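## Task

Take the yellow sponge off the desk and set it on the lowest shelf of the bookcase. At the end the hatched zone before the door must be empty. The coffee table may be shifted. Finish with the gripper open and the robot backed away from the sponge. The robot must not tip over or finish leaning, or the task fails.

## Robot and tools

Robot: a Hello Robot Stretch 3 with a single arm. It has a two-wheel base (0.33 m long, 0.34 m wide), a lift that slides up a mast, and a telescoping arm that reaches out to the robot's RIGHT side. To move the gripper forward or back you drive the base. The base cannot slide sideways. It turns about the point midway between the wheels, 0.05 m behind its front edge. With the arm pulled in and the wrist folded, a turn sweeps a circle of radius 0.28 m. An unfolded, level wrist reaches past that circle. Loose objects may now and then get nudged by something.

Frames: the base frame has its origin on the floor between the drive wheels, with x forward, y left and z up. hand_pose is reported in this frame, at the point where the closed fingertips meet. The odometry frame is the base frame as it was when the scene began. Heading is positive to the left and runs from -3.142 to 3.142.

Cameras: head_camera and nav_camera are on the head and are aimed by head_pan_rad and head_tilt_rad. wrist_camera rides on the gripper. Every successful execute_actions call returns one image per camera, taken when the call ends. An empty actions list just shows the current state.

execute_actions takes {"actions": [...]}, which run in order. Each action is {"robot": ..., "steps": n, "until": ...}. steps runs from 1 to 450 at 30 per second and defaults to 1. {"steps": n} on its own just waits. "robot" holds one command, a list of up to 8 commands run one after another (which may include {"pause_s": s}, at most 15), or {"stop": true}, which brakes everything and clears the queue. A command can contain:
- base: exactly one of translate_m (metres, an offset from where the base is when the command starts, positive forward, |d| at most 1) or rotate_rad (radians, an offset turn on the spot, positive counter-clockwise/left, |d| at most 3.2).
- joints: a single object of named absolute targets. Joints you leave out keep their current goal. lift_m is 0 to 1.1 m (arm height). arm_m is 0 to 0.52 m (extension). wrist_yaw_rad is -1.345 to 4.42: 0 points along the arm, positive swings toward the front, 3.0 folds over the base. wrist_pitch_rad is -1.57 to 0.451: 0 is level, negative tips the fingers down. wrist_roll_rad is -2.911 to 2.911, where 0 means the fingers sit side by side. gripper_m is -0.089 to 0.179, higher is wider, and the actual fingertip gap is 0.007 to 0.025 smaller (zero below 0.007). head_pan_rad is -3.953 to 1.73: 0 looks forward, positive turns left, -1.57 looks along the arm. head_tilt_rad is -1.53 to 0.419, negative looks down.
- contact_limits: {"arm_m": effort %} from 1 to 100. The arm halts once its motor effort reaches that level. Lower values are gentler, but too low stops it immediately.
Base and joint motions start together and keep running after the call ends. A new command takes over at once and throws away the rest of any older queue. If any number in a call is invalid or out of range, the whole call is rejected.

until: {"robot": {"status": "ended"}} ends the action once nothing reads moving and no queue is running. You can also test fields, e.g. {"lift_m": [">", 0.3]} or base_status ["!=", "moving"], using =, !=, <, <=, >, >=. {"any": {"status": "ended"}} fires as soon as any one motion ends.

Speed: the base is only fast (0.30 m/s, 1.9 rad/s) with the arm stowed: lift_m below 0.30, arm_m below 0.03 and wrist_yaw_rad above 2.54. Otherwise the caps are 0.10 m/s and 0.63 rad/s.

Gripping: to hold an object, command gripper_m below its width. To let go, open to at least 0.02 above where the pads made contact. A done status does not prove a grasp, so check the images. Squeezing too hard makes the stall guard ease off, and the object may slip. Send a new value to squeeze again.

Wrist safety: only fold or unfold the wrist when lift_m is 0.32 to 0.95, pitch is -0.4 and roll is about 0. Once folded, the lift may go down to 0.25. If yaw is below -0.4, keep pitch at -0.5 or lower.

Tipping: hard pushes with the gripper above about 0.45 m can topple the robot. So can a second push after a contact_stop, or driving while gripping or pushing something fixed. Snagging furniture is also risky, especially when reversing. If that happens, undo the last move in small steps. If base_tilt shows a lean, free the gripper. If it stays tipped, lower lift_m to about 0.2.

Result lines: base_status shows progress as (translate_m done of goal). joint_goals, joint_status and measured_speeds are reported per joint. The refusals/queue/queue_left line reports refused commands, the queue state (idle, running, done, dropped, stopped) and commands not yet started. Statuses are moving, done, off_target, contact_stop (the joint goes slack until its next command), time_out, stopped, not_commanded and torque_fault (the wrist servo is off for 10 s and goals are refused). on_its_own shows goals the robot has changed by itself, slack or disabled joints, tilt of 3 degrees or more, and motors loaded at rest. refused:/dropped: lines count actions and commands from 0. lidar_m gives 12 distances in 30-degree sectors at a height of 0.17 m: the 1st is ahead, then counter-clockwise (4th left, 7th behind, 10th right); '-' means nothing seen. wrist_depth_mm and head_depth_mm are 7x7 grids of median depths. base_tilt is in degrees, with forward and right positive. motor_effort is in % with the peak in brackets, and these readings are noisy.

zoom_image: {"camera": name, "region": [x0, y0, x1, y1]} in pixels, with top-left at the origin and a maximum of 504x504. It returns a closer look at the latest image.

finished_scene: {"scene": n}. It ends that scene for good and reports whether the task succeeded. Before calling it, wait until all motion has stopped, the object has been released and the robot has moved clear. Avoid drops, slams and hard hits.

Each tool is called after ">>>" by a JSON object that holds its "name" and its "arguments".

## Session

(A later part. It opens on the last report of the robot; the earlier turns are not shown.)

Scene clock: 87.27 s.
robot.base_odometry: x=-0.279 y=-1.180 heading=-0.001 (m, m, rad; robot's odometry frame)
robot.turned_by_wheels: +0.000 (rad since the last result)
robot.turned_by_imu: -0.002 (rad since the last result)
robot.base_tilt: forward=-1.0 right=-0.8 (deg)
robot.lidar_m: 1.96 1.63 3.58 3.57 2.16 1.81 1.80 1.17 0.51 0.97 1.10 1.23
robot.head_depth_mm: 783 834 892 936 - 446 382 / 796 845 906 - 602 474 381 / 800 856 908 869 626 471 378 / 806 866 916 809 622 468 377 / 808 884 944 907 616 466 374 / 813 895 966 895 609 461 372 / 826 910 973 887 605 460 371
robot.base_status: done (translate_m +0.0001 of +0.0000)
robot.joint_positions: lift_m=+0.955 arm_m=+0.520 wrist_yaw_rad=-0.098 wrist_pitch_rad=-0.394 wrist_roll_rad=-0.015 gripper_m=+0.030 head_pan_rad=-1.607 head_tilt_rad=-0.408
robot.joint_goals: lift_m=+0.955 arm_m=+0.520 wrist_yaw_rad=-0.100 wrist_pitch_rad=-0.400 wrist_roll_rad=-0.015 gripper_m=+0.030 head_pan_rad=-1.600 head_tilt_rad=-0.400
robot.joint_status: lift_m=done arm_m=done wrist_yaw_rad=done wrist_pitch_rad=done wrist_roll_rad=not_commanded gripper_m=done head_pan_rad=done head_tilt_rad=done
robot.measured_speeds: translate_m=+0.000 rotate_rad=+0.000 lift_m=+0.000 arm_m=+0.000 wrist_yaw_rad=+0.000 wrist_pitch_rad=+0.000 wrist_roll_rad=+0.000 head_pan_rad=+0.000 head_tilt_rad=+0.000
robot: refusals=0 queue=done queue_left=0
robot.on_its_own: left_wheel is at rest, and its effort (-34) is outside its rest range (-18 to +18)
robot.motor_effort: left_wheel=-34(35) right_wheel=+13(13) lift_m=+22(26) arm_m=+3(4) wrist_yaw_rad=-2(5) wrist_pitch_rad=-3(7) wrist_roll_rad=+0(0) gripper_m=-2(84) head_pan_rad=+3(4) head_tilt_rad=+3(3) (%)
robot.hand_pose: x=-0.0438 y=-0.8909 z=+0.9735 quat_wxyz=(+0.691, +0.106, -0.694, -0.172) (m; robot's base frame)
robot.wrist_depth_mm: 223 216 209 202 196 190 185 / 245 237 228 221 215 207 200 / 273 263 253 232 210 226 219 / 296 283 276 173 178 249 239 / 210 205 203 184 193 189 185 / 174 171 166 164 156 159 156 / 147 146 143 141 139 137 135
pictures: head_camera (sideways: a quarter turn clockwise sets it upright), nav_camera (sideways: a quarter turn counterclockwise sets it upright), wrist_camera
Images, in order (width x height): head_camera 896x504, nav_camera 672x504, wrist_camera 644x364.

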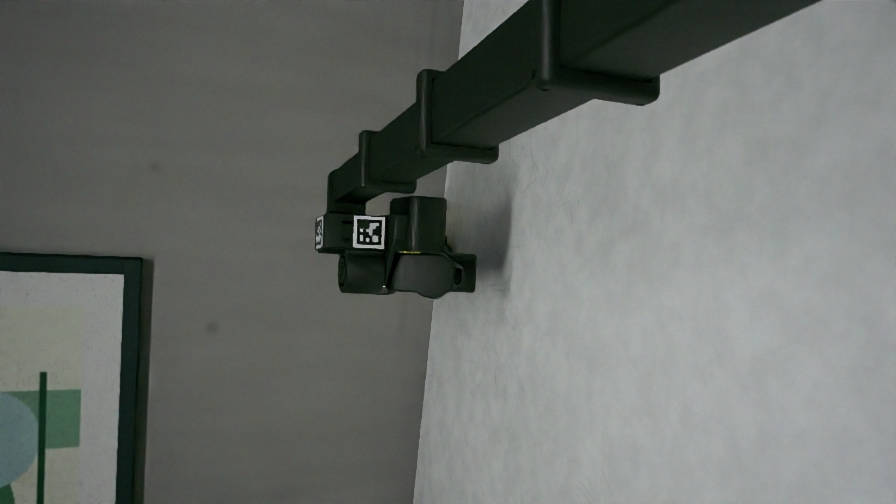

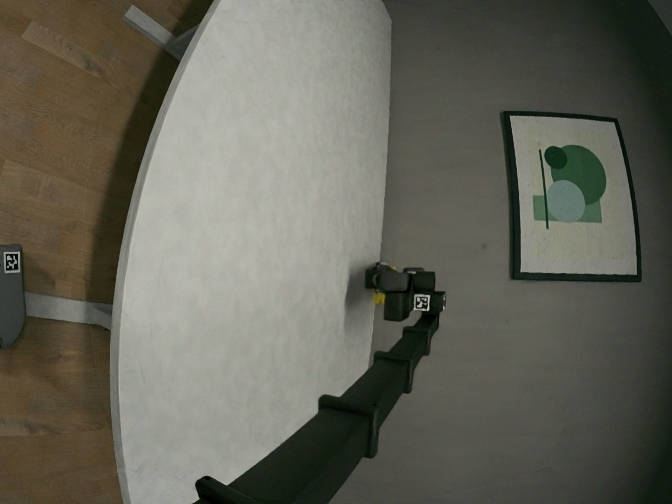

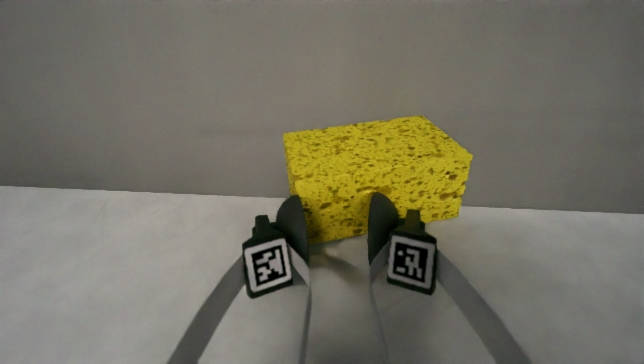

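>>> {"name": "execute_actions", "arguments": {"actions": [{"robot":[{"joints":{"gripper_m":0.12,"arm_m":0.45}},{"joints":{"wrist_pitch_rad":0.0}},{"joints":{"lift_m":0.88}},{"joints":{"arm_m":0.52}}],"steps":400,"until":{"robot":{"status":"ended"}}}]}}

Scene clock: 96.67 s.
robot.base_odometry: x=-0.279 y=-1.180 heading=-0.001 (m, m, rad; robot's odometry frame)
robot.turned_by_wheels: +0.000 (rad since the last result)
robot.turned_by_imu: -0.002 (rad since the last result)
robot.base_tilt: forward=-1.0 right=-0.8 (deg)
robot.lidar_m: 1.96 1.62 3.58 3.57 2.17 1.81 1.80 1.17 0.51 0.97 1.09 1.23
robot.head_depth_mm: 782 834 889 926 641 - - / 792 847 903 947 - 450 370 / 807 860 919 962 598 472 379 / 809 872 933 - 592 468 377 / 805 885 948 908 614 465 375 / 818 897 961 899 611 463 373 / 829 910 978 891 607 460 371
robot.base_status: done (translate_m +0.0001 of +0.0000)
robot.joint_positions: lift_m=+0.883 arm_m=+0.450 wrist_yaw_rad=-0.099 wrist_pitch_rad=+0.003 wrist_roll_rad=-0.014 gripper_m=+0.120 head_pan_rad=-1.607 head_tilt_rad=-0.408
robot.joint_goals: lift_m=+0.883 arm_m=+0.450 wrist_yaw_rad=-0.100 wrist_pitch_rad=+0.000 wrist_roll_rad=-0.014 gripper_m=+0.120 head_pan_rad=-1.600 head_tilt_rad=-0.400
robot.joint_status: lift_m=contact_stop arm_m=done wrist_yaw_rad=done wrist_pitch_rad=done wrist_roll_rad=not_commanded gripper_m=done head_pan_rad=done head_tilt_rad=done
robot.measured_speeds: translate_m=+0.000 rotate_rad=+0.004 lift_m=+0.003 arm_m=+0.000 wrist_yaw_rad=+0.000 wrist_pitch_rad=+0.072 wrist_roll_rad=+0.000 head_pan_rad=+0.000 head_tilt_rad=+0.000
robot: refusals=0 queue=dropped queue_left=0
robot.on_its_own: lift_m is slack since a contact_stop, until your next command for it
robot.motor_effort: left_wheel=-25(36) right_wheel=+9(14) lift_m=+22(23) arm_m=-1(4) wrist_yaw_rad=-1(3) wrist_pitch_rad=-4(10) wrist_roll_rad=+0(1) gripper_m=+0(85) head_pan_rad=+3(4) head_tilt_rad=+3(3) (%)
robot.hand_pose: x=-0.0468 y=-0.8501 z=+0.9981 quat_wxyz=(+0.712, -0.035, -0.701, -0.035) (m; robot's base frame)
robot.wrist_depth_mm: 314 303 291 279 268 259 250 / 324 312 299 288 277 266 257 / 338 323 309 298 286 277 265 / 353 337 320 301 289 283 272 / 357 340 327 228 238 288 278 / 224 227 205 207 203 184 193 / 169 164 161 158 155 152 149
pictures: head_camera (sideways: a quarter turn clockwise sets it upright), nav_camera (sideways: a quarter turn counterclockwise sets it upright), wrist_camera
dropped: robot: command 2 of its queue: lift_m: contact_stop
Images, in order (width x height): head_camera 896x504, nav_camera 672x504, wrist_camera 644x364.

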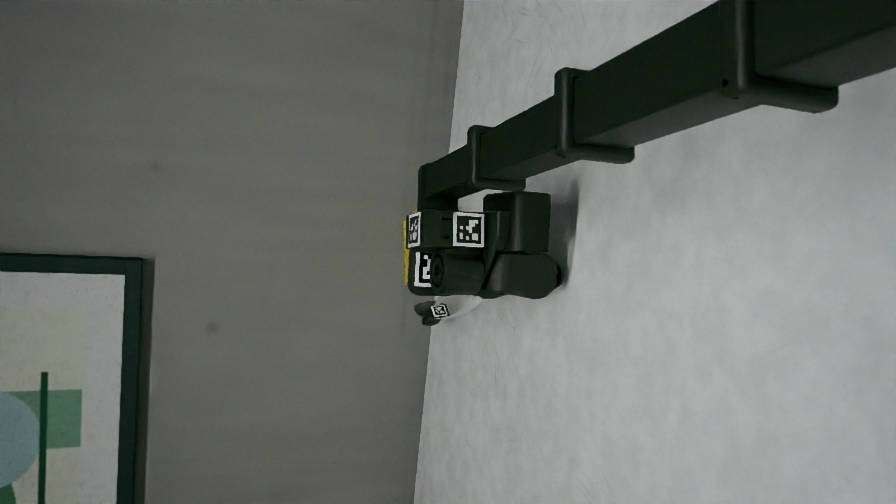

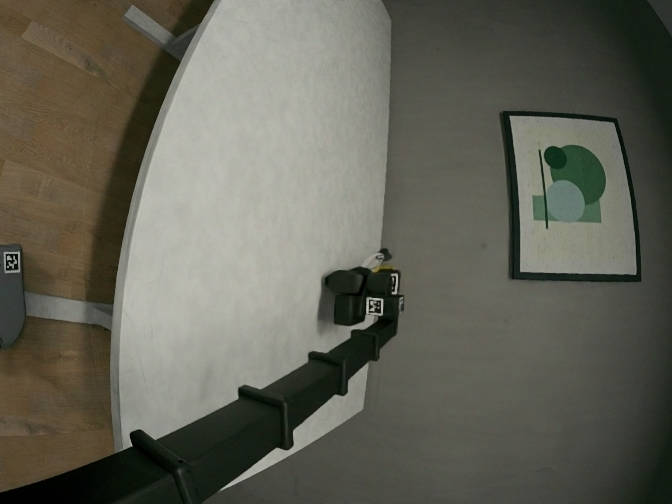

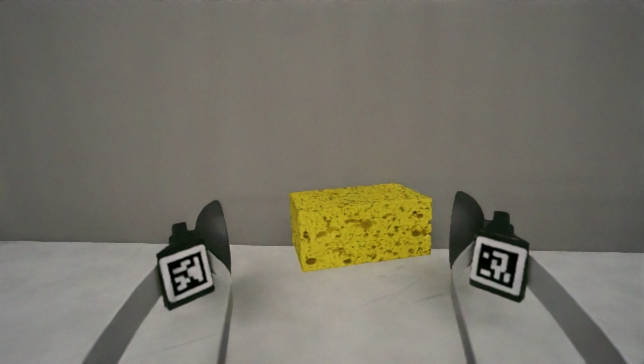

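>>> {"name": "execute_actions", "arguments": {"actions": [{"robot":[{"joints":{"lift_m":0.89,"arm_m":0.52,"wrist_pitch_rad":-0.12}},{"joints":{"gripper_m":0.03}}],"steps":400,"until":{"robot":{"status":"ended"}}}]}}

Scene clock: 102.47 s.
robot.base_odometry: x=-0.279 y=-1.180 heading=+0.000 (m, m, rad; robot's odometry frame)
robot.turned_by_wheels: +0.001 (rad since the last result)
robot.turned_by_imu: -0.004 (rad since the last result)
robot.base_tilt: forward=-1.1 right=-1.0 (deg)
robot.lidar_m: 1.96 1.63 3.55 3.56 2.17 1.81 1.80 1.17 0.52 0.97 1.09 1.23
robot.head_depth_mm: 784 837 895 929 654 - - / 792 847 907 949 - 467 372 / 808 859 919 - 601 473 379 / 811 873 934 - 623 470 377 / 809 883 949 915 619 468 375 / 820 896 964 902 614 464 373 / 829 910 977 892 608 461 372
robot.base_status: done (translate_m +0.0000 of +0.0000)
robot.joint_positions: lift_m=+0.890 arm_m=+0.519 wrist_yaw_rad=-0.171 wrist_pitch_rad=-0.093 wrist_roll_rad=-0.014 gripper_m=+0.031 head_pan_rad=-1.607 head_tilt_rad=-0.408
robot.joint_goals: lift_m=+0.890 arm_m=+0.520 wrist_yaw_rad=-0.149 wrist_pitch_rad=-0.120 wrist_roll_rad=-0.014 gripper_m=+0.030 head_pan_rad=-1.600 head_tilt_rad=-0.400
robot.joint_status: lift_m=done arm_m=done wrist_yaw_rad=done wrist_pitch_rad=done wrist_roll_rad=not_commanded gripper_m=done head_pan_rad=done head_tilt_rad=done
robot.measured_speeds: translate_m=+0.000 rotate_rad=+0.000 lift_m=+0.000 arm_m=+0.000 wrist_yaw_rad=+0.000 wrist_pitch_rad=+0.000 wrist_roll_rad=+0.000 head_pan_rad=+0.000 head_tilt_rad=+0.000
robot: refusals=0 queue=done queue_left=0
robot.on_its_own: wrist_yaw_rad is held at -0.149, not at your -0.100, by its stall guard, which is not easing now; wrist_yaw_rad is at rest, and its effort (+28) is outside its rest range (-12 to +12)
robot.motor_effort: left_wheel=-1(27) right_wheel=+1(11) lift_m=+23(33) arm_m=+7(7) wrist_yaw_rad=+28(60) wrist_pitch_rad=-13(17) wrist_roll_rad=+0(0) gripper_m=-18(98) head_pan_rad=+3(3) head_tilt_rad=+2(3) (%)
robot.hand_pose: x=-0.0645 y=-0.9134 z=+0.9813 quat_wxyz=(+0.706, -0.027, -0.701, -0.093) (m; robot's base frame)
robot.wrist_depth_mm: 216 214 210 207 204 201 197 / 227 224 220 216 213 208 206 / 238 235 231 226 222 219 214 / 250 247 241 212 229 229 225 / 264 258 253 151 167 238 236 / 190 186 170 156 168 166 164 / 147 146 142 140 137 134 132
pictures: head_camera (sideways: a quarter turn clockwise sets it upright), nav_camera (sideways: a quarter turn counterclockwise sets it upright), wrist_camera
Images, in order (width x height): head_camera 896x504, nav_camera 672x504, wrist_camera 644x364.

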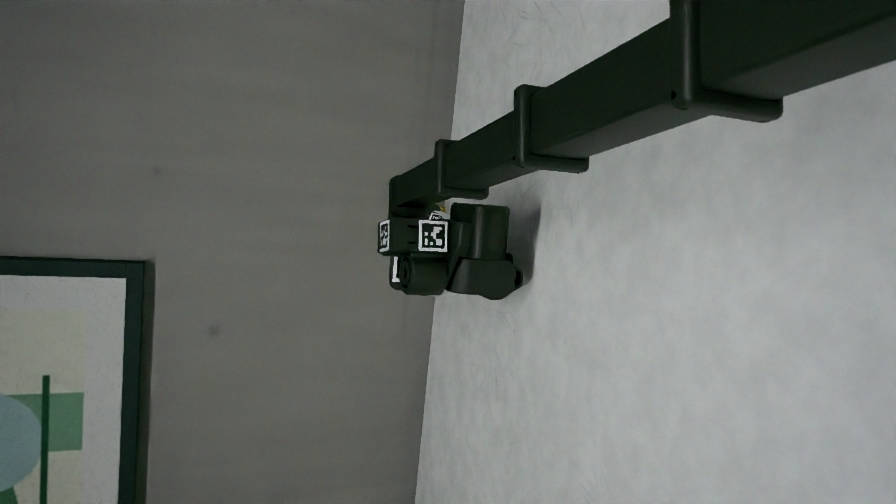

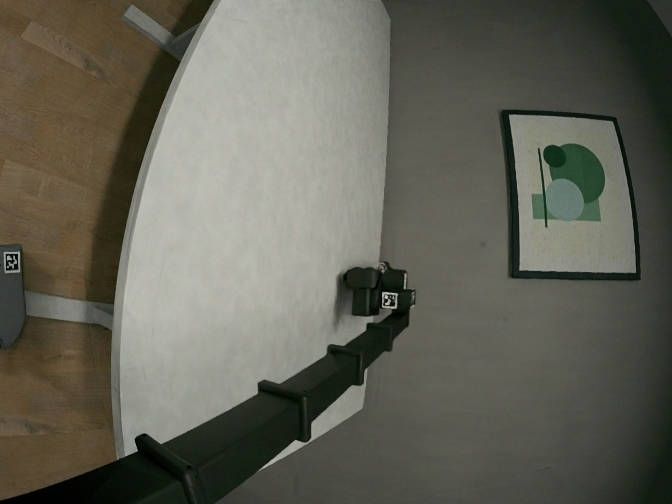

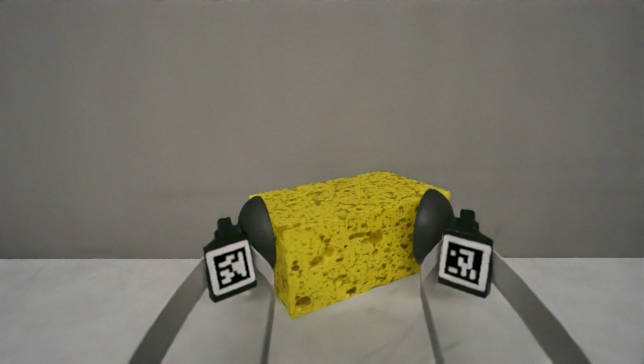

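Gripped. Lift, retract, and look left for the bookcase.

>>> {"name": "execute_actions", "arguments": {"actions": [{"robot":[{"joints":{"lift_m":0.97,"wrist_yaw_rad":0}},{"joints":{"arm_m":0,"head_pan_rad":1.2,"head_tilt_rad":-0.3}}],"steps":400,"until":{"robot":{"status":"ended"}}}]}}

Scene clock: 111.83 s.
robot.base_odometry: x=-0.279 y=-1.180 heading=+0.000 (m, m, rad; robot's odometry frame)
robot.turned_by_wheels: +0.000 (rad since the last result)
robot.turned_by_imu: -0.063 (rad since the last result)
robot.base_tilt: forward=-1.0 right=-0.8 (deg)
robot.lidar_m: 1.97 1.64 2.25 3.56 2.25 1.81 1.79 1.22 0.51 0.97 1.06 1.24
robot.head_depth_mm: 3117 3169 3244 3272 2462 1968 1529 / 3574 3684 3836 3787 2698 1964 1536 / 3429 3615 3826 - 2735 1926 1523 / 3336 3557 3758 3836 2703 1910 1516 / 3262 3436 3594 3784 2651 1912 1499 / 3179 3409 3508 3636 2654 1912 1492 / 3114 3252 3388 3586 2606 1872 1481
robot.base_status: done (translate_m +0.0000 of +0.0000)
robot.joint_positions: lift_m=+0.970 arm_m=+0.002 wrist_yaw_rad=+0.001 wrist_pitch_rad=-0.137 wrist_roll_rad=-0.014 gripper_m=+0.030 head_pan_rad=+1.193 head_tilt_rad=-0.310
robot.joint_goals: lift_m=+0.970 arm_m=+0.000 wrist_yaw_rad=+0.000 wrist_pitch_rad=-0.120 wrist_roll_rad=-0.014 gripper_m=+0.030 head_pan_rad=+1.200 head_tilt_rad=-0.300
robot.joint_status: lift_m=done arm_m=done wrist_yaw_rad=done wrist_pitch_rad=done wrist_roll_rad=not_commanded gripper_m=done head_pan_rad=done head_tilt_rad=done
robot.measured_speeds: translate_m=+0.000 rotate_rad=+0.000 lift_m=+0.000 arm_m=+0.000 wrist_yaw_rad=+0.000 wrist_pitch_rad=+0.000 wrist_roll_rad=+0.000 head_pan_rad=+0.000 head_tilt_rad=+0.000
robot: refusals=0 queue=done queue_left=0
robot.motor_effort: left_wheel=+2(9) right_wheel=-1(11) lift_m=+37(38) arm_m=-2(10) wrist_yaw_rad=-2(86) wrist_pitch_rad=+8(37) wrist_roll_rad=+0(0) gripper_m=+0(23) head_pan_rad=+4(41) head_tilt_rad=+3(10) (%)
robot.hand_pose: x=-0.0212 y=-0.3979 z=+1.0497 quat_wxyz=(+0.711, +0.049, -0.700, -0.048) (m; robot's base frame)
robot.wrist_depth_mm: 789 745 714 685 645 618 595 / 829 796 735 708 678 655 624 / 898 835 791 737 721 683 652 / 628 602 569 549 521 502 688 / 405 395 387 370 369 350 341 / 302 294 287 269 261 268 264 / 237 234 228 226 223 217 214
pictures: head_camera (sideways: a quarter turn clockwise sets it upright), nav_camera (sideways: a quarter turn counterclockwise sets it upright), wrist_camera
Images, in order (width x height): head_camera 896x504, nav_camera 672x504, wrist_camera 644x364.

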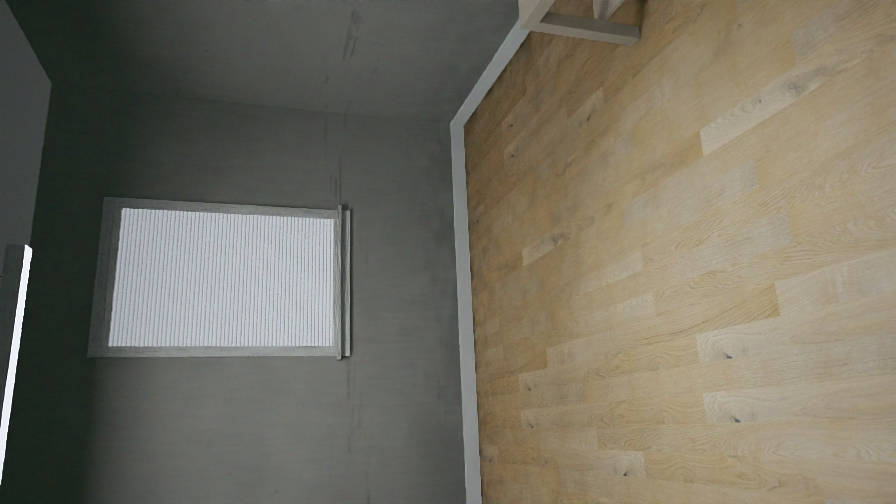

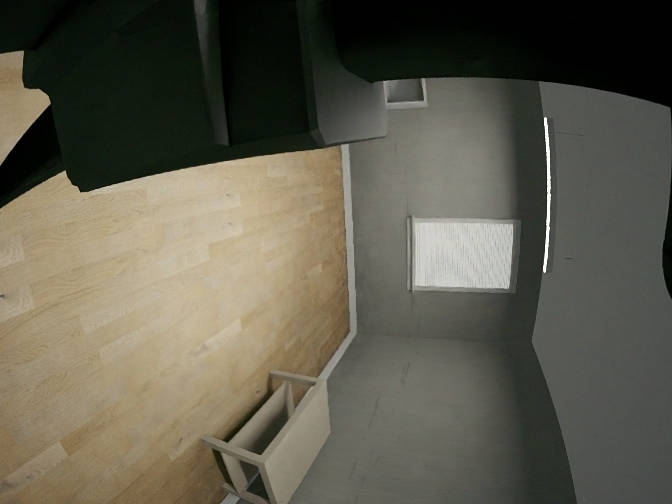

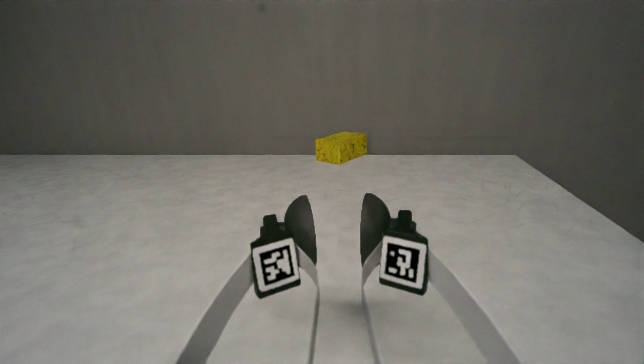

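>>> {"name": "execute_actions", "arguments": {"actions": [{"robot":[{"joints":{"gripper_m":0.13,"arm_m":0.45,"wrist_yaw_rad":-0.1}},{"joints":{"lift_m":0.89}},{"joints":{"arm_m":0.52}}],"steps":450,"until":{"robot":{"status":"ended"}}}]}}

Scene clock: 121.77 s.
robot.base_odometry: x=-0.279 y=-1.180 heading=+0.000 (m, m, rad; robot's odometry frame)
robot.turned_by_wheels: +0.000 (rad since the last result)
robot.turned_by_imu: -0.002 (rad since the last result)
robot.base_tilt: forward=-1.0 right=-0.9 (deg)
robot.lidar_m: 1.97 1.63 2.25 3.57 2.25 1.80 1.79 1.22 0.51 0.97 1.06 1.23
robot.head_depth_mm: 3147 3185 3194 3239 2454 1958 1539 / 3500 3649 3861 3822 2690 1962 1527 / 3545 3624 3842 - 2721 1948 1529 / 3333 3454 3694 3840 2676 1931 1504 / 3262 3483 3652 3728 2658 1922 1498 / 3187 3384 3535 3701 2612 1919 1494 / 3135 3321 3479 3531 2641 1892 1489
robot.base_status: done (translate_m +0.0000 of +0.0000)
robot.joint_positions: lift_m=+0.893 arm_m=+0.450 wrist_yaw_rad=-0.099 wrist_pitch_rad=-0.108 wrist_roll_rad=-0.014 gripper_m=+0.130 head_pan_rad=+1.193 head_tilt_rad=-0.309
robot.joint_goals: lift_m=+0.893 arm_m=+0.450 wrist_yaw_rad=-0.100 wrist_pitch_rad=-0.120 wrist_roll_rad=-0.014 gripper_m=+0.130 head_pan_rad=+1.200 head_tilt_rad=-0.300
robot.joint_status: lift_m=contact_stop arm_m=done wrist_yaw_rad=done wrist_pitch_rad=done wrist_roll_rad=not_commanded gripper_m=done head_pan_rad=done head_tilt_rad=done
robot.measured_speeds: translate_m=+0.000 rotate_rad=+0.000 lift_m=+0.002 arm_m=+0.000 wrist_yaw_rad=+0.000 wrist_pitch_rad=+0.144 wrist_roll_rad=+0.000 head_pan_rad=+0.000 head_tilt_rad=+0.000
robot: refusals=0 queue=dropped queue_left=0
robot.on_its_own: lift_m is slack since a contact_stop, until your next command for it
robot.motor_effort: left_wheel=+1(2) right_wheel=+0(1) lift_m=+22(38) arm_m=+2(3) wrist_yaw_rad=-1(3) wrist_pitch_rad=-11(10) wrist_roll_rad=+0(0) gripper_m=+0(85) head_pan_rad=+4(4) head_tilt_rad=+3(3) (%)
robot.hand_pose: x=-0.0464 y=-0.8456 z=+0.9802 quat_wxyz=(+0.709, +0.004, -0.702, -0.073) (m; robot's base frame)
robot.wrist_depth_mm: 276 270 267 260 257 251 247 / 291 285 279 273 268 263 259 / 306 298 293 287 281 275 270 / 325 317 305 216 294 290 282 / 255 256 207 194 224 - 211 / 186 182 174 172 168 155 164 / 148 141 139 137 134 132 130
pictures: head_camera (sideways: a quarter turn clockwise sets it upright), nav_camera (sideways: a quarter turn counterclockwise sets it upright), wrist_camera
dropped: robot: command 1 of its queue: lift_m: contact_stop
Images, in order (width x height): head_camera 896x504, nav_camera 672x504, wrist_camera 644x364.

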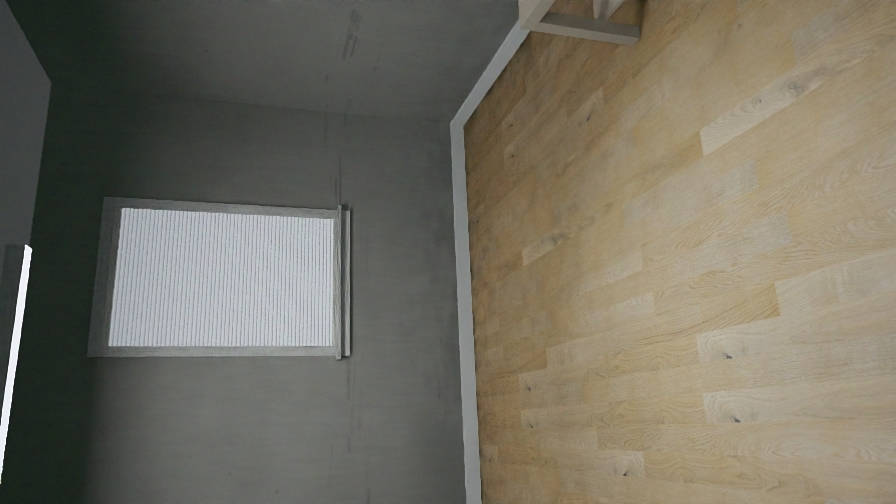

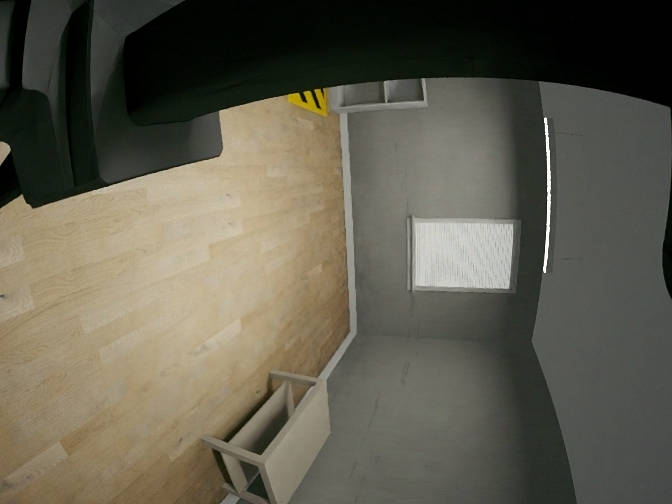

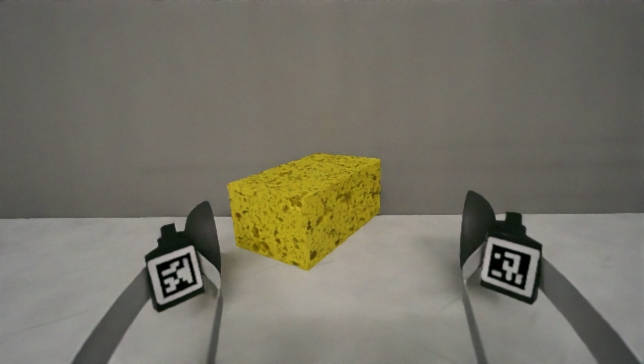

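>>> {"name": "execute_actions", "arguments": {"actions": [{"robot":[{"joints":{"lift_m":0.895,"arm_m":0.52,"wrist_yaw_rad":0.0}},{"joints":{"gripper_m":0.01}},{"joints":{"lift_m":0.97}},{"joints":{"arm_m":0,"head_pan_rad":1.7}}],"steps":450,"until":{"robot":{"status":"ended"}}}]}}

Scene clock: 135.17 s.
robot.base_odometry: x=-0.279 y=-1.180 heading=+0.000 (m, m, rad; robot's odometry frame)
robot.turned_by_wheels: +0.000 (rad since the last result)
robot.turned_by_imu: -0.004 (rad since the last result)
robot.base_tilt: forward=-1.1 right=-0.9 (deg)
robot.lidar_m: 1.97 1.63 2.25 3.57 2.25 1.80 1.78 1.22 0.51 0.97 1.06 1.24
robot.head_depth_mm: 3136 3306 3405 3567 2770 1963 1531 / 3167 3342 3527 3670 2762 1992 1518 / 3254 3464 3685 3798 2705 1970 1520 / 3278 3578 3656 3809 2697 1949 1519 / 3449 3590 3695 3827 2688 1913 1495 / 3486 3571 3689 3793 2768 - - / 2878 3032 3185 3312 2779 - -
robot.base_status: done (translate_m +0.0000 of +0.0000)
robot.joint_positions: lift_m=+0.970 arm_m=+0.002 wrist_yaw_rad=-0.001 wrist_pitch_rad=-0.138 wrist_roll_rad=-0.014 gripper_m=+0.011 head_pan_rad=+1.693 head_tilt_rad=-0.309
robot.joint_goals: lift_m=+0.970 arm_m=+0.000 wrist_yaw_rad=+0.000 wrist_pitch_rad=-0.120 wrist_roll_rad=-0.014 gripper_m=+0.010 head_pan_rad=+1.700 head_tilt_rad=-0.300
robot.joint_status: lift_m=done arm_m=done wrist_yaw_rad=done wrist_pitch_rad=done wrist_roll_rad=not_commanded gripper_m=done head_pan_rad=done head_tilt_rad=done
robot.measured_speeds: translate_m=+0.000 rotate_rad=+0.000 lift_m=+0.000 arm_m=+0.000 wrist_yaw_rad=+0.000 wrist_pitch_rad=+0.000 wrist_roll_rad=+0.000 head_pan_rad=+0.000 head_tilt_rad=+0.000
robot: refusals=0 queue=done queue_left=0
robot.motor_effort: left_wheel=+1(1) right_wheel=+0(3) lift_m=+39(41) arm_m=-2(5) wrist_yaw_rad=+1(9) wrist_pitch_rad=+8(8) wrist_roll_rad=+0(0) gripper_m=-21(99) head_pan_rad=+4(33) head_tilt_rad=+3(3) (%)
robot.hand_pose: x=-0.0218 y=-0.3978 z=+1.0493 quat_wxyz=(+0.711, +0.049, -0.700, -0.049) (m; robot's base frame)
robot.wrist_depth_mm: 778 743 717 676 652 620 593 / 825 795 751 711 676 648 622 / 884 830 791 755 721 686 649 / 626 595 577 213 453 499 686 / 401 392 381 130 124 349 342 / 300 293 260 130 125 268 262 / 238 235 229 209 213 217 214
pictures: head_camera (sideways: a quarter turn clockwise sets it upright), nav_camera (sideways: a quarter turn counterclockwise sets it upright), wrist_camera
Images, in order (width x height): head_camera 896x504, nav_camera 672x504, wrist_camera 644x364.

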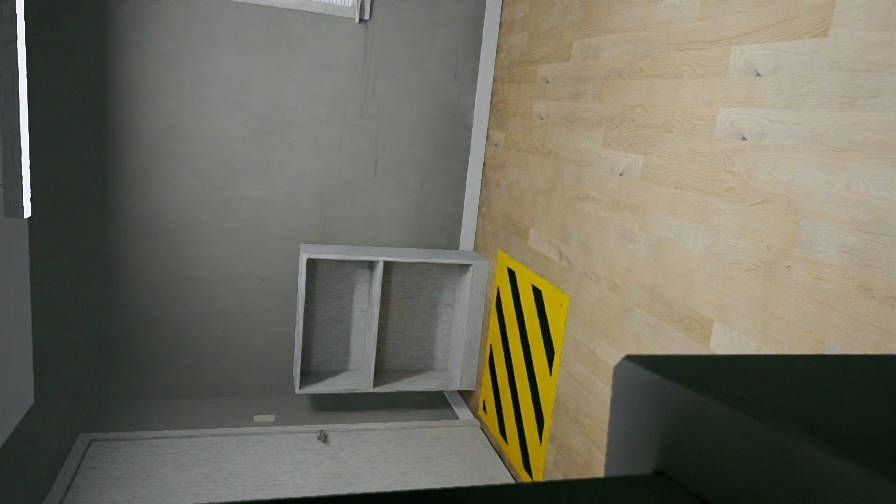

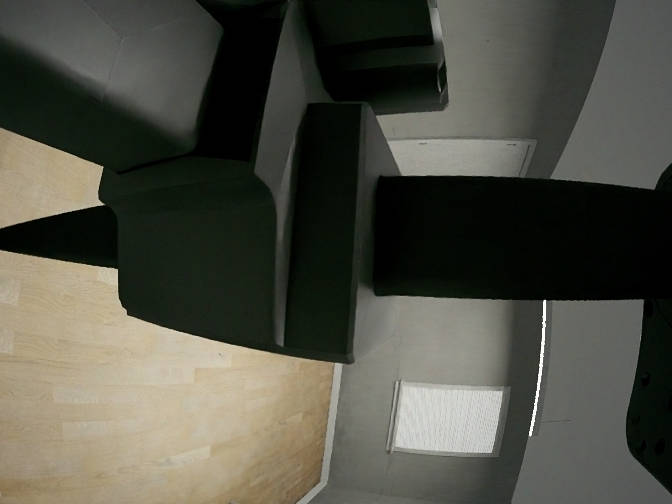

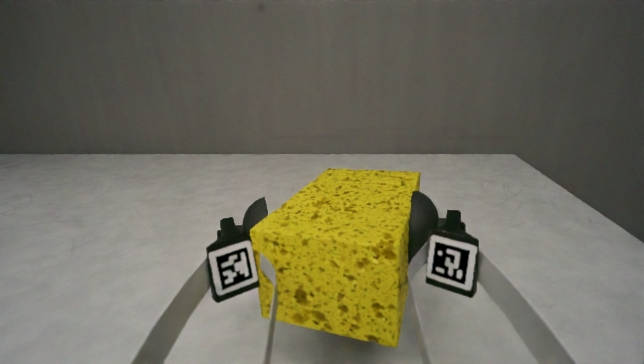

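>>> {"name": "execute_actions", "arguments": {"actions": [{"robot":[{"base":{"translate_m":0.15}},{"base":{"rotate_rad":1.57}},{"base":{"translate_m":1.0},"joints":{"lift_m":0.5}},{"base":{"translate_m":0.95}},{"base":{"rotate_rad":1.57}},{"base":{"translate_m":0.75},"joints":{"head_pan_rad":-1.57,"head_tilt_rad":-0.5}}],"steps":450,"until":{"robot":{"status":"ended"}}},{"steps":450,"until":{"robot":{"status":"ended"}}},{"steps":450,"until":{"robot":{"status":"ended"}}},{"steps":450,"until":{"robot":{"status":"ended"}}}]}}

Scene clock: 185.27 s.
robot.base_odometry: x=-0.877 y=+0.771 heading=+3.140 (m, m, rad; robot's odometry frame)
robot.turned_by_wheels: +3.140 (rad since the last result)
robot.turned_by_imu: +3.123 (rad since the last result)
robot.base_tilt: forward=-1.1 right=-0.8 (deg)
robot.lidar_m: 0.96 1.03 1.54 2.47 3.05 2.33 2.18 2.48 1.96 1.61 1.22 0.97
robot.head_depth_mm: 1575 1698 1853 2032 2059 1616 1328 / 1592 1719 1859 2056 2064 1601 1321 / 1594 1705 1839 2068 2030 1594 1313 / 1620 1720 1814 2043 1929 1581 1306 / 1630 1734 1836 2020 1945 1577 1302 / 1635 1746 1852 2062 1923 1564 1286 / 1662 1748 1798 1998 1959 1558 1286
robot.base_status: done (translate_m +0.7500 of +0.7500)
robot.joint_positions: lift_m=+0.500 arm_m=+0.002 wrist_yaw_rad=-0.001 wrist_pitch_rad=-0.138 wrist_roll_rad=-0.014 gripper_m=+0.011 head_pan_rad=-1.563 head_tilt_rad=-0.494
robot.joint_goals: lift_m=+0.500 arm_m=+0.000 wrist_yaw_rad=+0.000 wrist_pitch_rad=-0.120 wrist_roll_rad=-0.014 gripper_m=+0.010 head_pan_rad=-1.570 head_tilt_rad=-0.500
robot.joint_status: lift_m=done arm_m=done wrist_yaw_rad=done wrist_pitch_rad=done wrist_roll_rad=not_commanded gripper_m=done head_pan_rad=done head_tilt_rad=done
robot.measured_speeds: translate_m=+0.000 rotate_rad=+0.000 lift_m=+0.000 arm_m=+0.000 wrist_yaw_rad=+0.000 wrist_pitch_rad=+0.000 wrist_roll_rad=+0.000 head_pan_rad=+0.000 head_tilt_rad=+0.000
robot: refusals=0 queue=done queue_left=0
robot.motor_effort: left_wheel=-1(7) right_wheel=+2(5) lift_m=+25(38) arm_m=-2(3) wrist_yaw_rad=+1(2) wrist_pitch_rad=+9(9) wrist_roll_rad=+0(0) gripper_m=-20(21) head_pan_rad=-2(39) head_tilt_rad=-2(12) (%)
robot.hand_pose: x=-0.0218 y=-0.3978 z=+0.5797 quat_wxyz=(+0.711, +0.049, -0.700, -0.049) (m; robot's base frame)
robot.wrist_depth_mm: 957 - - - - - - / 964 - - - - - - / 964 - - - - - - / 950 - - 214 - - - / 959 - - 130 124 - - / 947 - 976 130 125 - 980 / 881 874 858 792 802 803 801
pictures: head_camera (sideways: a quarter turn clockwise sets it upright), nav_camera (sideways: a quarter turn counterclockwise sets it upright), wrist_camera
Images, in order (width x height): head_camera 896x504, nav_camera 672x504, wrist_camera 644x364.

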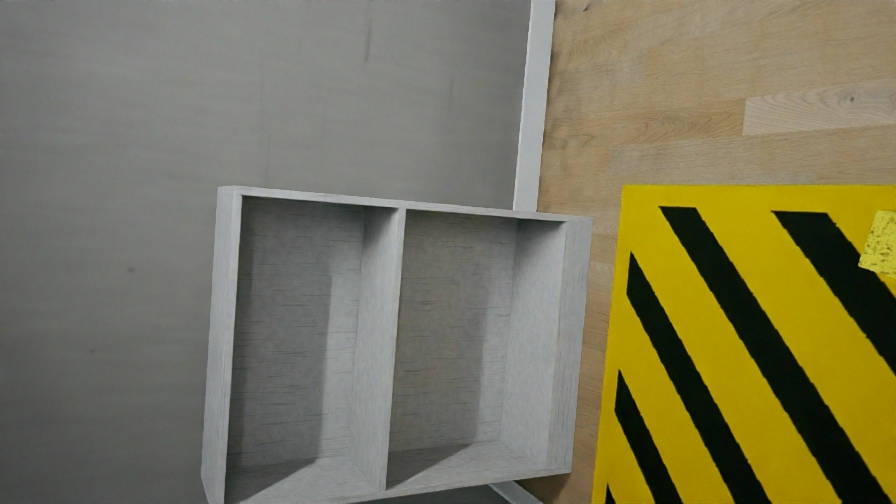

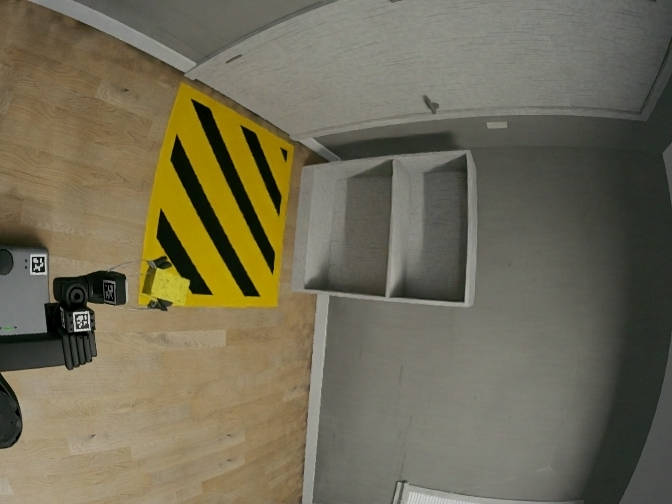

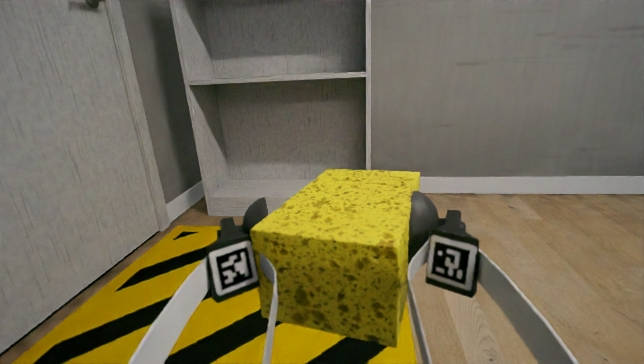

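>>> {"name": "execute_actions", "arguments": {"actions": [{"robot":[{"base":{"rotate_rad":-1.57},"joints":{"lift_m":0.15}},{"base":{"translate_m":0.55}},{"base":{"rotate_rad":1.57}},{"base":{"translate_m":0.25}}],"steps":450,"until":{"robot":{"status":"ended"}}},{"steps":450,"until":{"robot":{"status":"ended"}}}]}}

Scene clock: 208.57 s.
robot.base_odometry: x=-1.127 y=+1.322 heading=+3.140 (m, m, rad; robot's odometry frame)
robot.turned_by_wheels: +0.000 (rad since the last result)
robot.turned_by_imu: -0.008 (rad since the last result)
robot.base_tilt: forward=-1.1 right=-0.9 (deg)
robot.lidar_m: 0.63 0.70 1.03 3.05 3.57 2.54 3.10 1.83 1.14 1.30 0.82 0.63
robot.head_depth_mm: 1148 1238 1170 1328 1614 1622 1329 / 1154 1249 1309 1374 1543 1482 1313 / 1174 1266 1319 1387 1605 1487 1311 / 1172 1270 1329 1397 1614 1494 1304 / 1181 1281 1335 1401 1637 1493 1306 / 1201 1279 1333 1394 1602 1498 1296 / 1209 1309 1216 1422 1558 1527 1291
robot.base_status: done (translate_m +0.2500 of +0.2500)
robot.joint_positions: lift_m=+0.150 arm_m=+0.002 wrist_yaw_rad=-0.001 wrist_pitch_rad=-0.139 wrist_roll_rad=-0.014 gripper_m=+0.011 head_pan_rad=-1.563 head_tilt_rad=-0.494
robot.joint_goals: lift_m=+0.150 arm_m=+0.000 wrist_yaw_rad=+0.000 wrist_pitch_rad=-0.120 wrist_roll_rad=-0.014 gripper_m=+0.010 head_pan_rad=-1.570 head_tilt_rad=-0.500
robot.joint_status: lift_m=done arm_m=done wrist_yaw_rad=done wrist_pitch_rad=done wrist_roll_rad=not_commanded gripper_m=done head_pan_rad=done head_tilt_rad=done
robot.measured_speeds: translate_m=+0.000 rotate_rad=+0.000 lift_m=+0.000 arm_m=+0.000 wrist_yaw_rad=+0.000 wrist_pitch_rad=+0.000 wrist_roll_rad=+0.000 head_pan_rad=+0.000 head_tilt_rad=+0.000
robot: refusals=0 queue=done queue_left=0
robot.motor_effort: left_wheel=-2(8) right_wheel=+2(5) lift_m=+26(25) arm_m=-3(3) wrist_yaw_rad=+1(2) wrist_pitch_rad=+9(9) wrist_roll_rad=+0(0) gripper_m=-21(21) head_pan_rad=-2(3) head_tilt_rad=-2(2) (%)
robot.hand_pose: x=-0.0218 y=-0.3977 z=+0.2297 quat_wxyz=(+0.711, +0.049, -0.700, -0.049) (m; robot's base frame)
robot.wrist_depth_mm: 658 879 - - 997 969 988 / 646 920 - - - - - / 659 918 - - - - - / 652 853 930 214 838 839 837 / 630 689 665 130 124 611 589 / 523 511 453 130 125 465 455 / 412 409 396 364 369 377 372
pictures: head_camera (sideways: a quarter turn clockwise sets it upright), nav_camera (sideways: a quarter turn counterclockwise sets it upright), wrist_camera
Images, in order (width x height): head_camera 896x504, nav_camera 672x504, wrist_camera 644x364.

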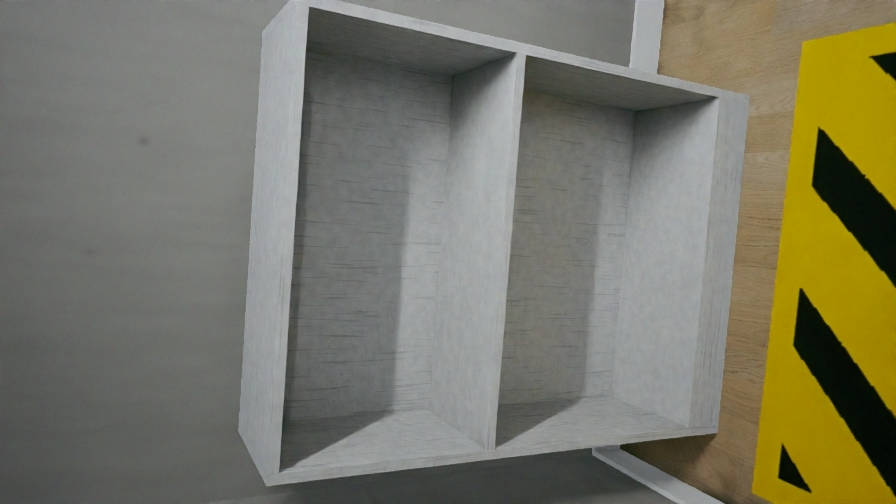

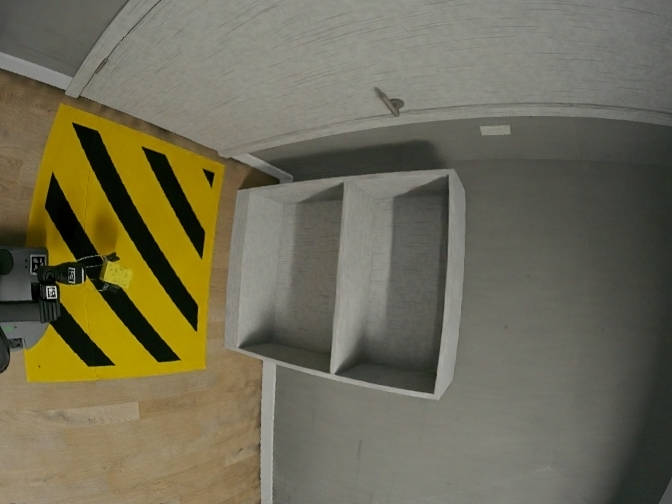

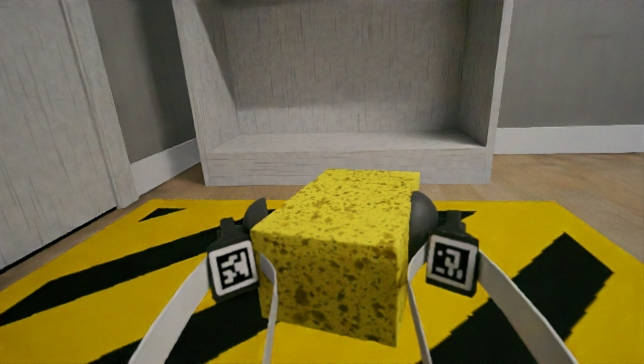

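>>> {"name": "execute_actions", "arguments": {"actions": [{"robot":[{"base":{"rotate_rad":-1.57}},{"base":{"translate_m":0.35}},{"base":{"rotate_rad":1.57}},{"joints":{"arm_m":0.5}}],"steps":450,"until":{"robot":{"status":"ended"}}},{"steps":450,"until":{"robot":{"status":"ended"}}}]}}

Scene clock: 228.20 s.
robot.base_odometry: x=-1.127 y=+1.672 heading=+3.140 (m, m, rad; robot's odometry frame)
robot.turned_by_wheels: +0.000 (rad since the last result)
robot.turned_by_imu: -0.007 (rad since the last result)
robot.base_tilt: forward=-1.1 right=-0.8 (deg)
robot.lidar_m: 0.59 0.62 0.97 3.39 3.97 2.68 3.04 1.38 0.83 1.01 0.76 0.60
robot.head_depth_mm: 858 931 883 1046 1039 1109 1171 / 864 938 866 1060 1040 1309 1223 / 871 945 938 1067 1028 1333 1213 / 880 957 919 1077 1026 1305 - / 889 966 899 1091 1017 1342 1207 / 899 976 884 1095 1050 1355 1204 / 902 984 951 1048 1000 1145 1219
robot.base_status: done (rotate_rad +1.5699 of +1.5700)
robot.joint_positions: lift_m=+0.150 arm_m=+0.500 wrist_yaw_rad=-0.001 wrist_pitch_rad=-0.139 wrist_roll_rad=-0.014 gripper_m=+0.011 head_pan_rad=-1.563 head_tilt_rad=-0.494
robot.joint_goals: lift_m=+0.150 arm_m=+0.500 wrist_yaw_rad=+0.000 wrist_pitch_rad=-0.120 wrist_roll_rad=-0.014 gripper_m=+0.010 head_pan_rad=-1.570 head_tilt_rad=-0.500
robot.joint_status: lift_m=done arm_m=done wrist_yaw_rad=done wrist_pitch_rad=done wrist_roll_rad=not_commanded gripper_m=done head_pan_rad=done head_tilt_rad=done
robot.measured_speeds: translate_m=+0.000 rotate_rad=+0.000 lift_m=+0.000 arm_m=+0.000 wrist_yaw_rad=+0.000 wrist_pitch_rad=+0.000 wrist_roll_rad=+0.000 head_pan_rad=+0.000 head_tilt_rad=+0.000
robot: refusals=0 queue=done queue_left=0
robot.motor_effort: left_wheel=-2(7) right_wheel=+2(5) lift_m=+26(25) arm_m=+2(4) wrist_yaw_rad=+2(2) wrist_pitch_rad=+9(9) wrist_roll_rad=+0(0) gripper_m=-21(21) head_pan_rad=-2(4) head_tilt_rad=-2(2) (%)
robot.hand_pose: x=-0.0218 y=-0.8951 z=+0.2297 quat_wxyz=(+0.711, +0.049, -0.700, -0.049) (m; robot's base frame)
robot.wrist_depth_mm: 269 263 254 246 239 232 226 / 284 277 267 259 250 243 236 / 304 296 284 274 264 257 248 / 323 312 300 214 272 269 261 / 346 332 316 130 124 285 276 / 348 341 301 130 125 295 289 / 275 273 265 242 247 253 249
pictures: head_camera (sideways: a quarter turn clockwise sets it upright), nav_camera (sideways: a quarter turn counterclockwise sets it upright), wrist_camera
Images, in order (width x height): head_camera 896x504, nav_camera 672x504, wrist_camera 644x364.

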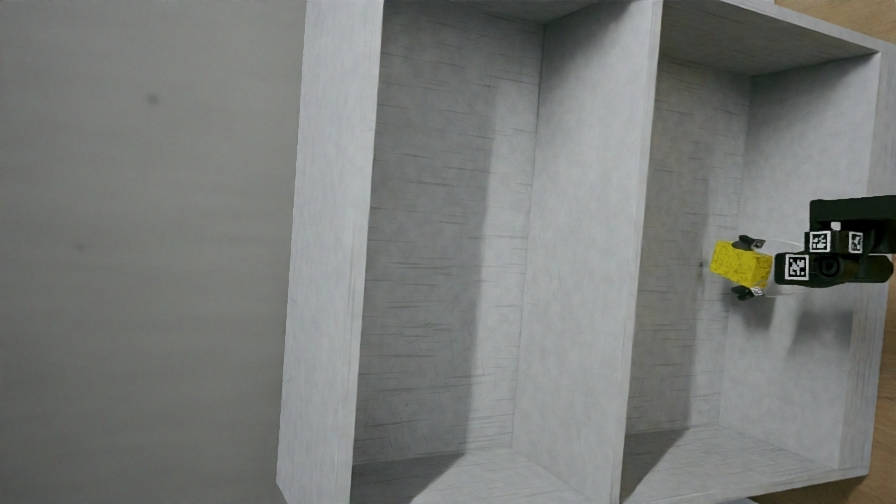

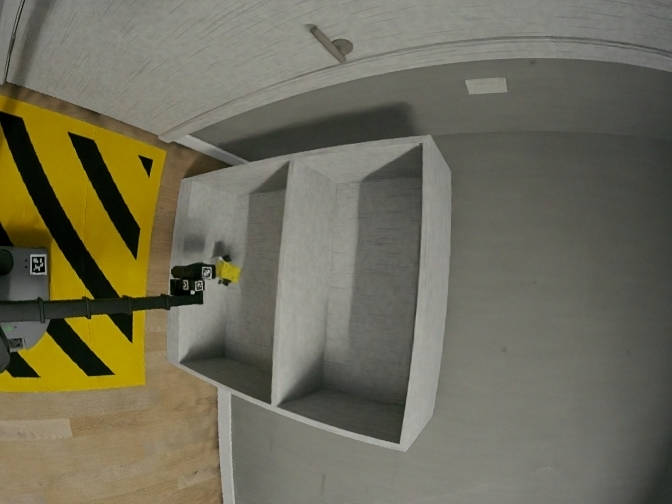

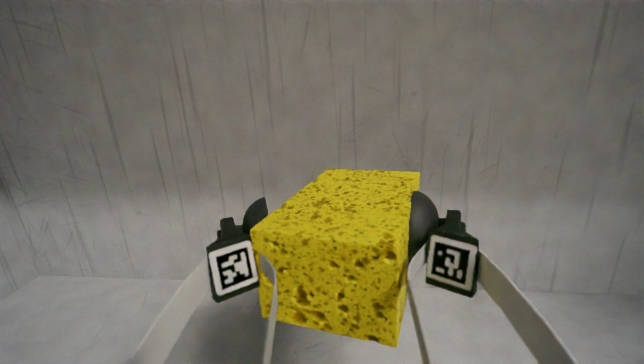

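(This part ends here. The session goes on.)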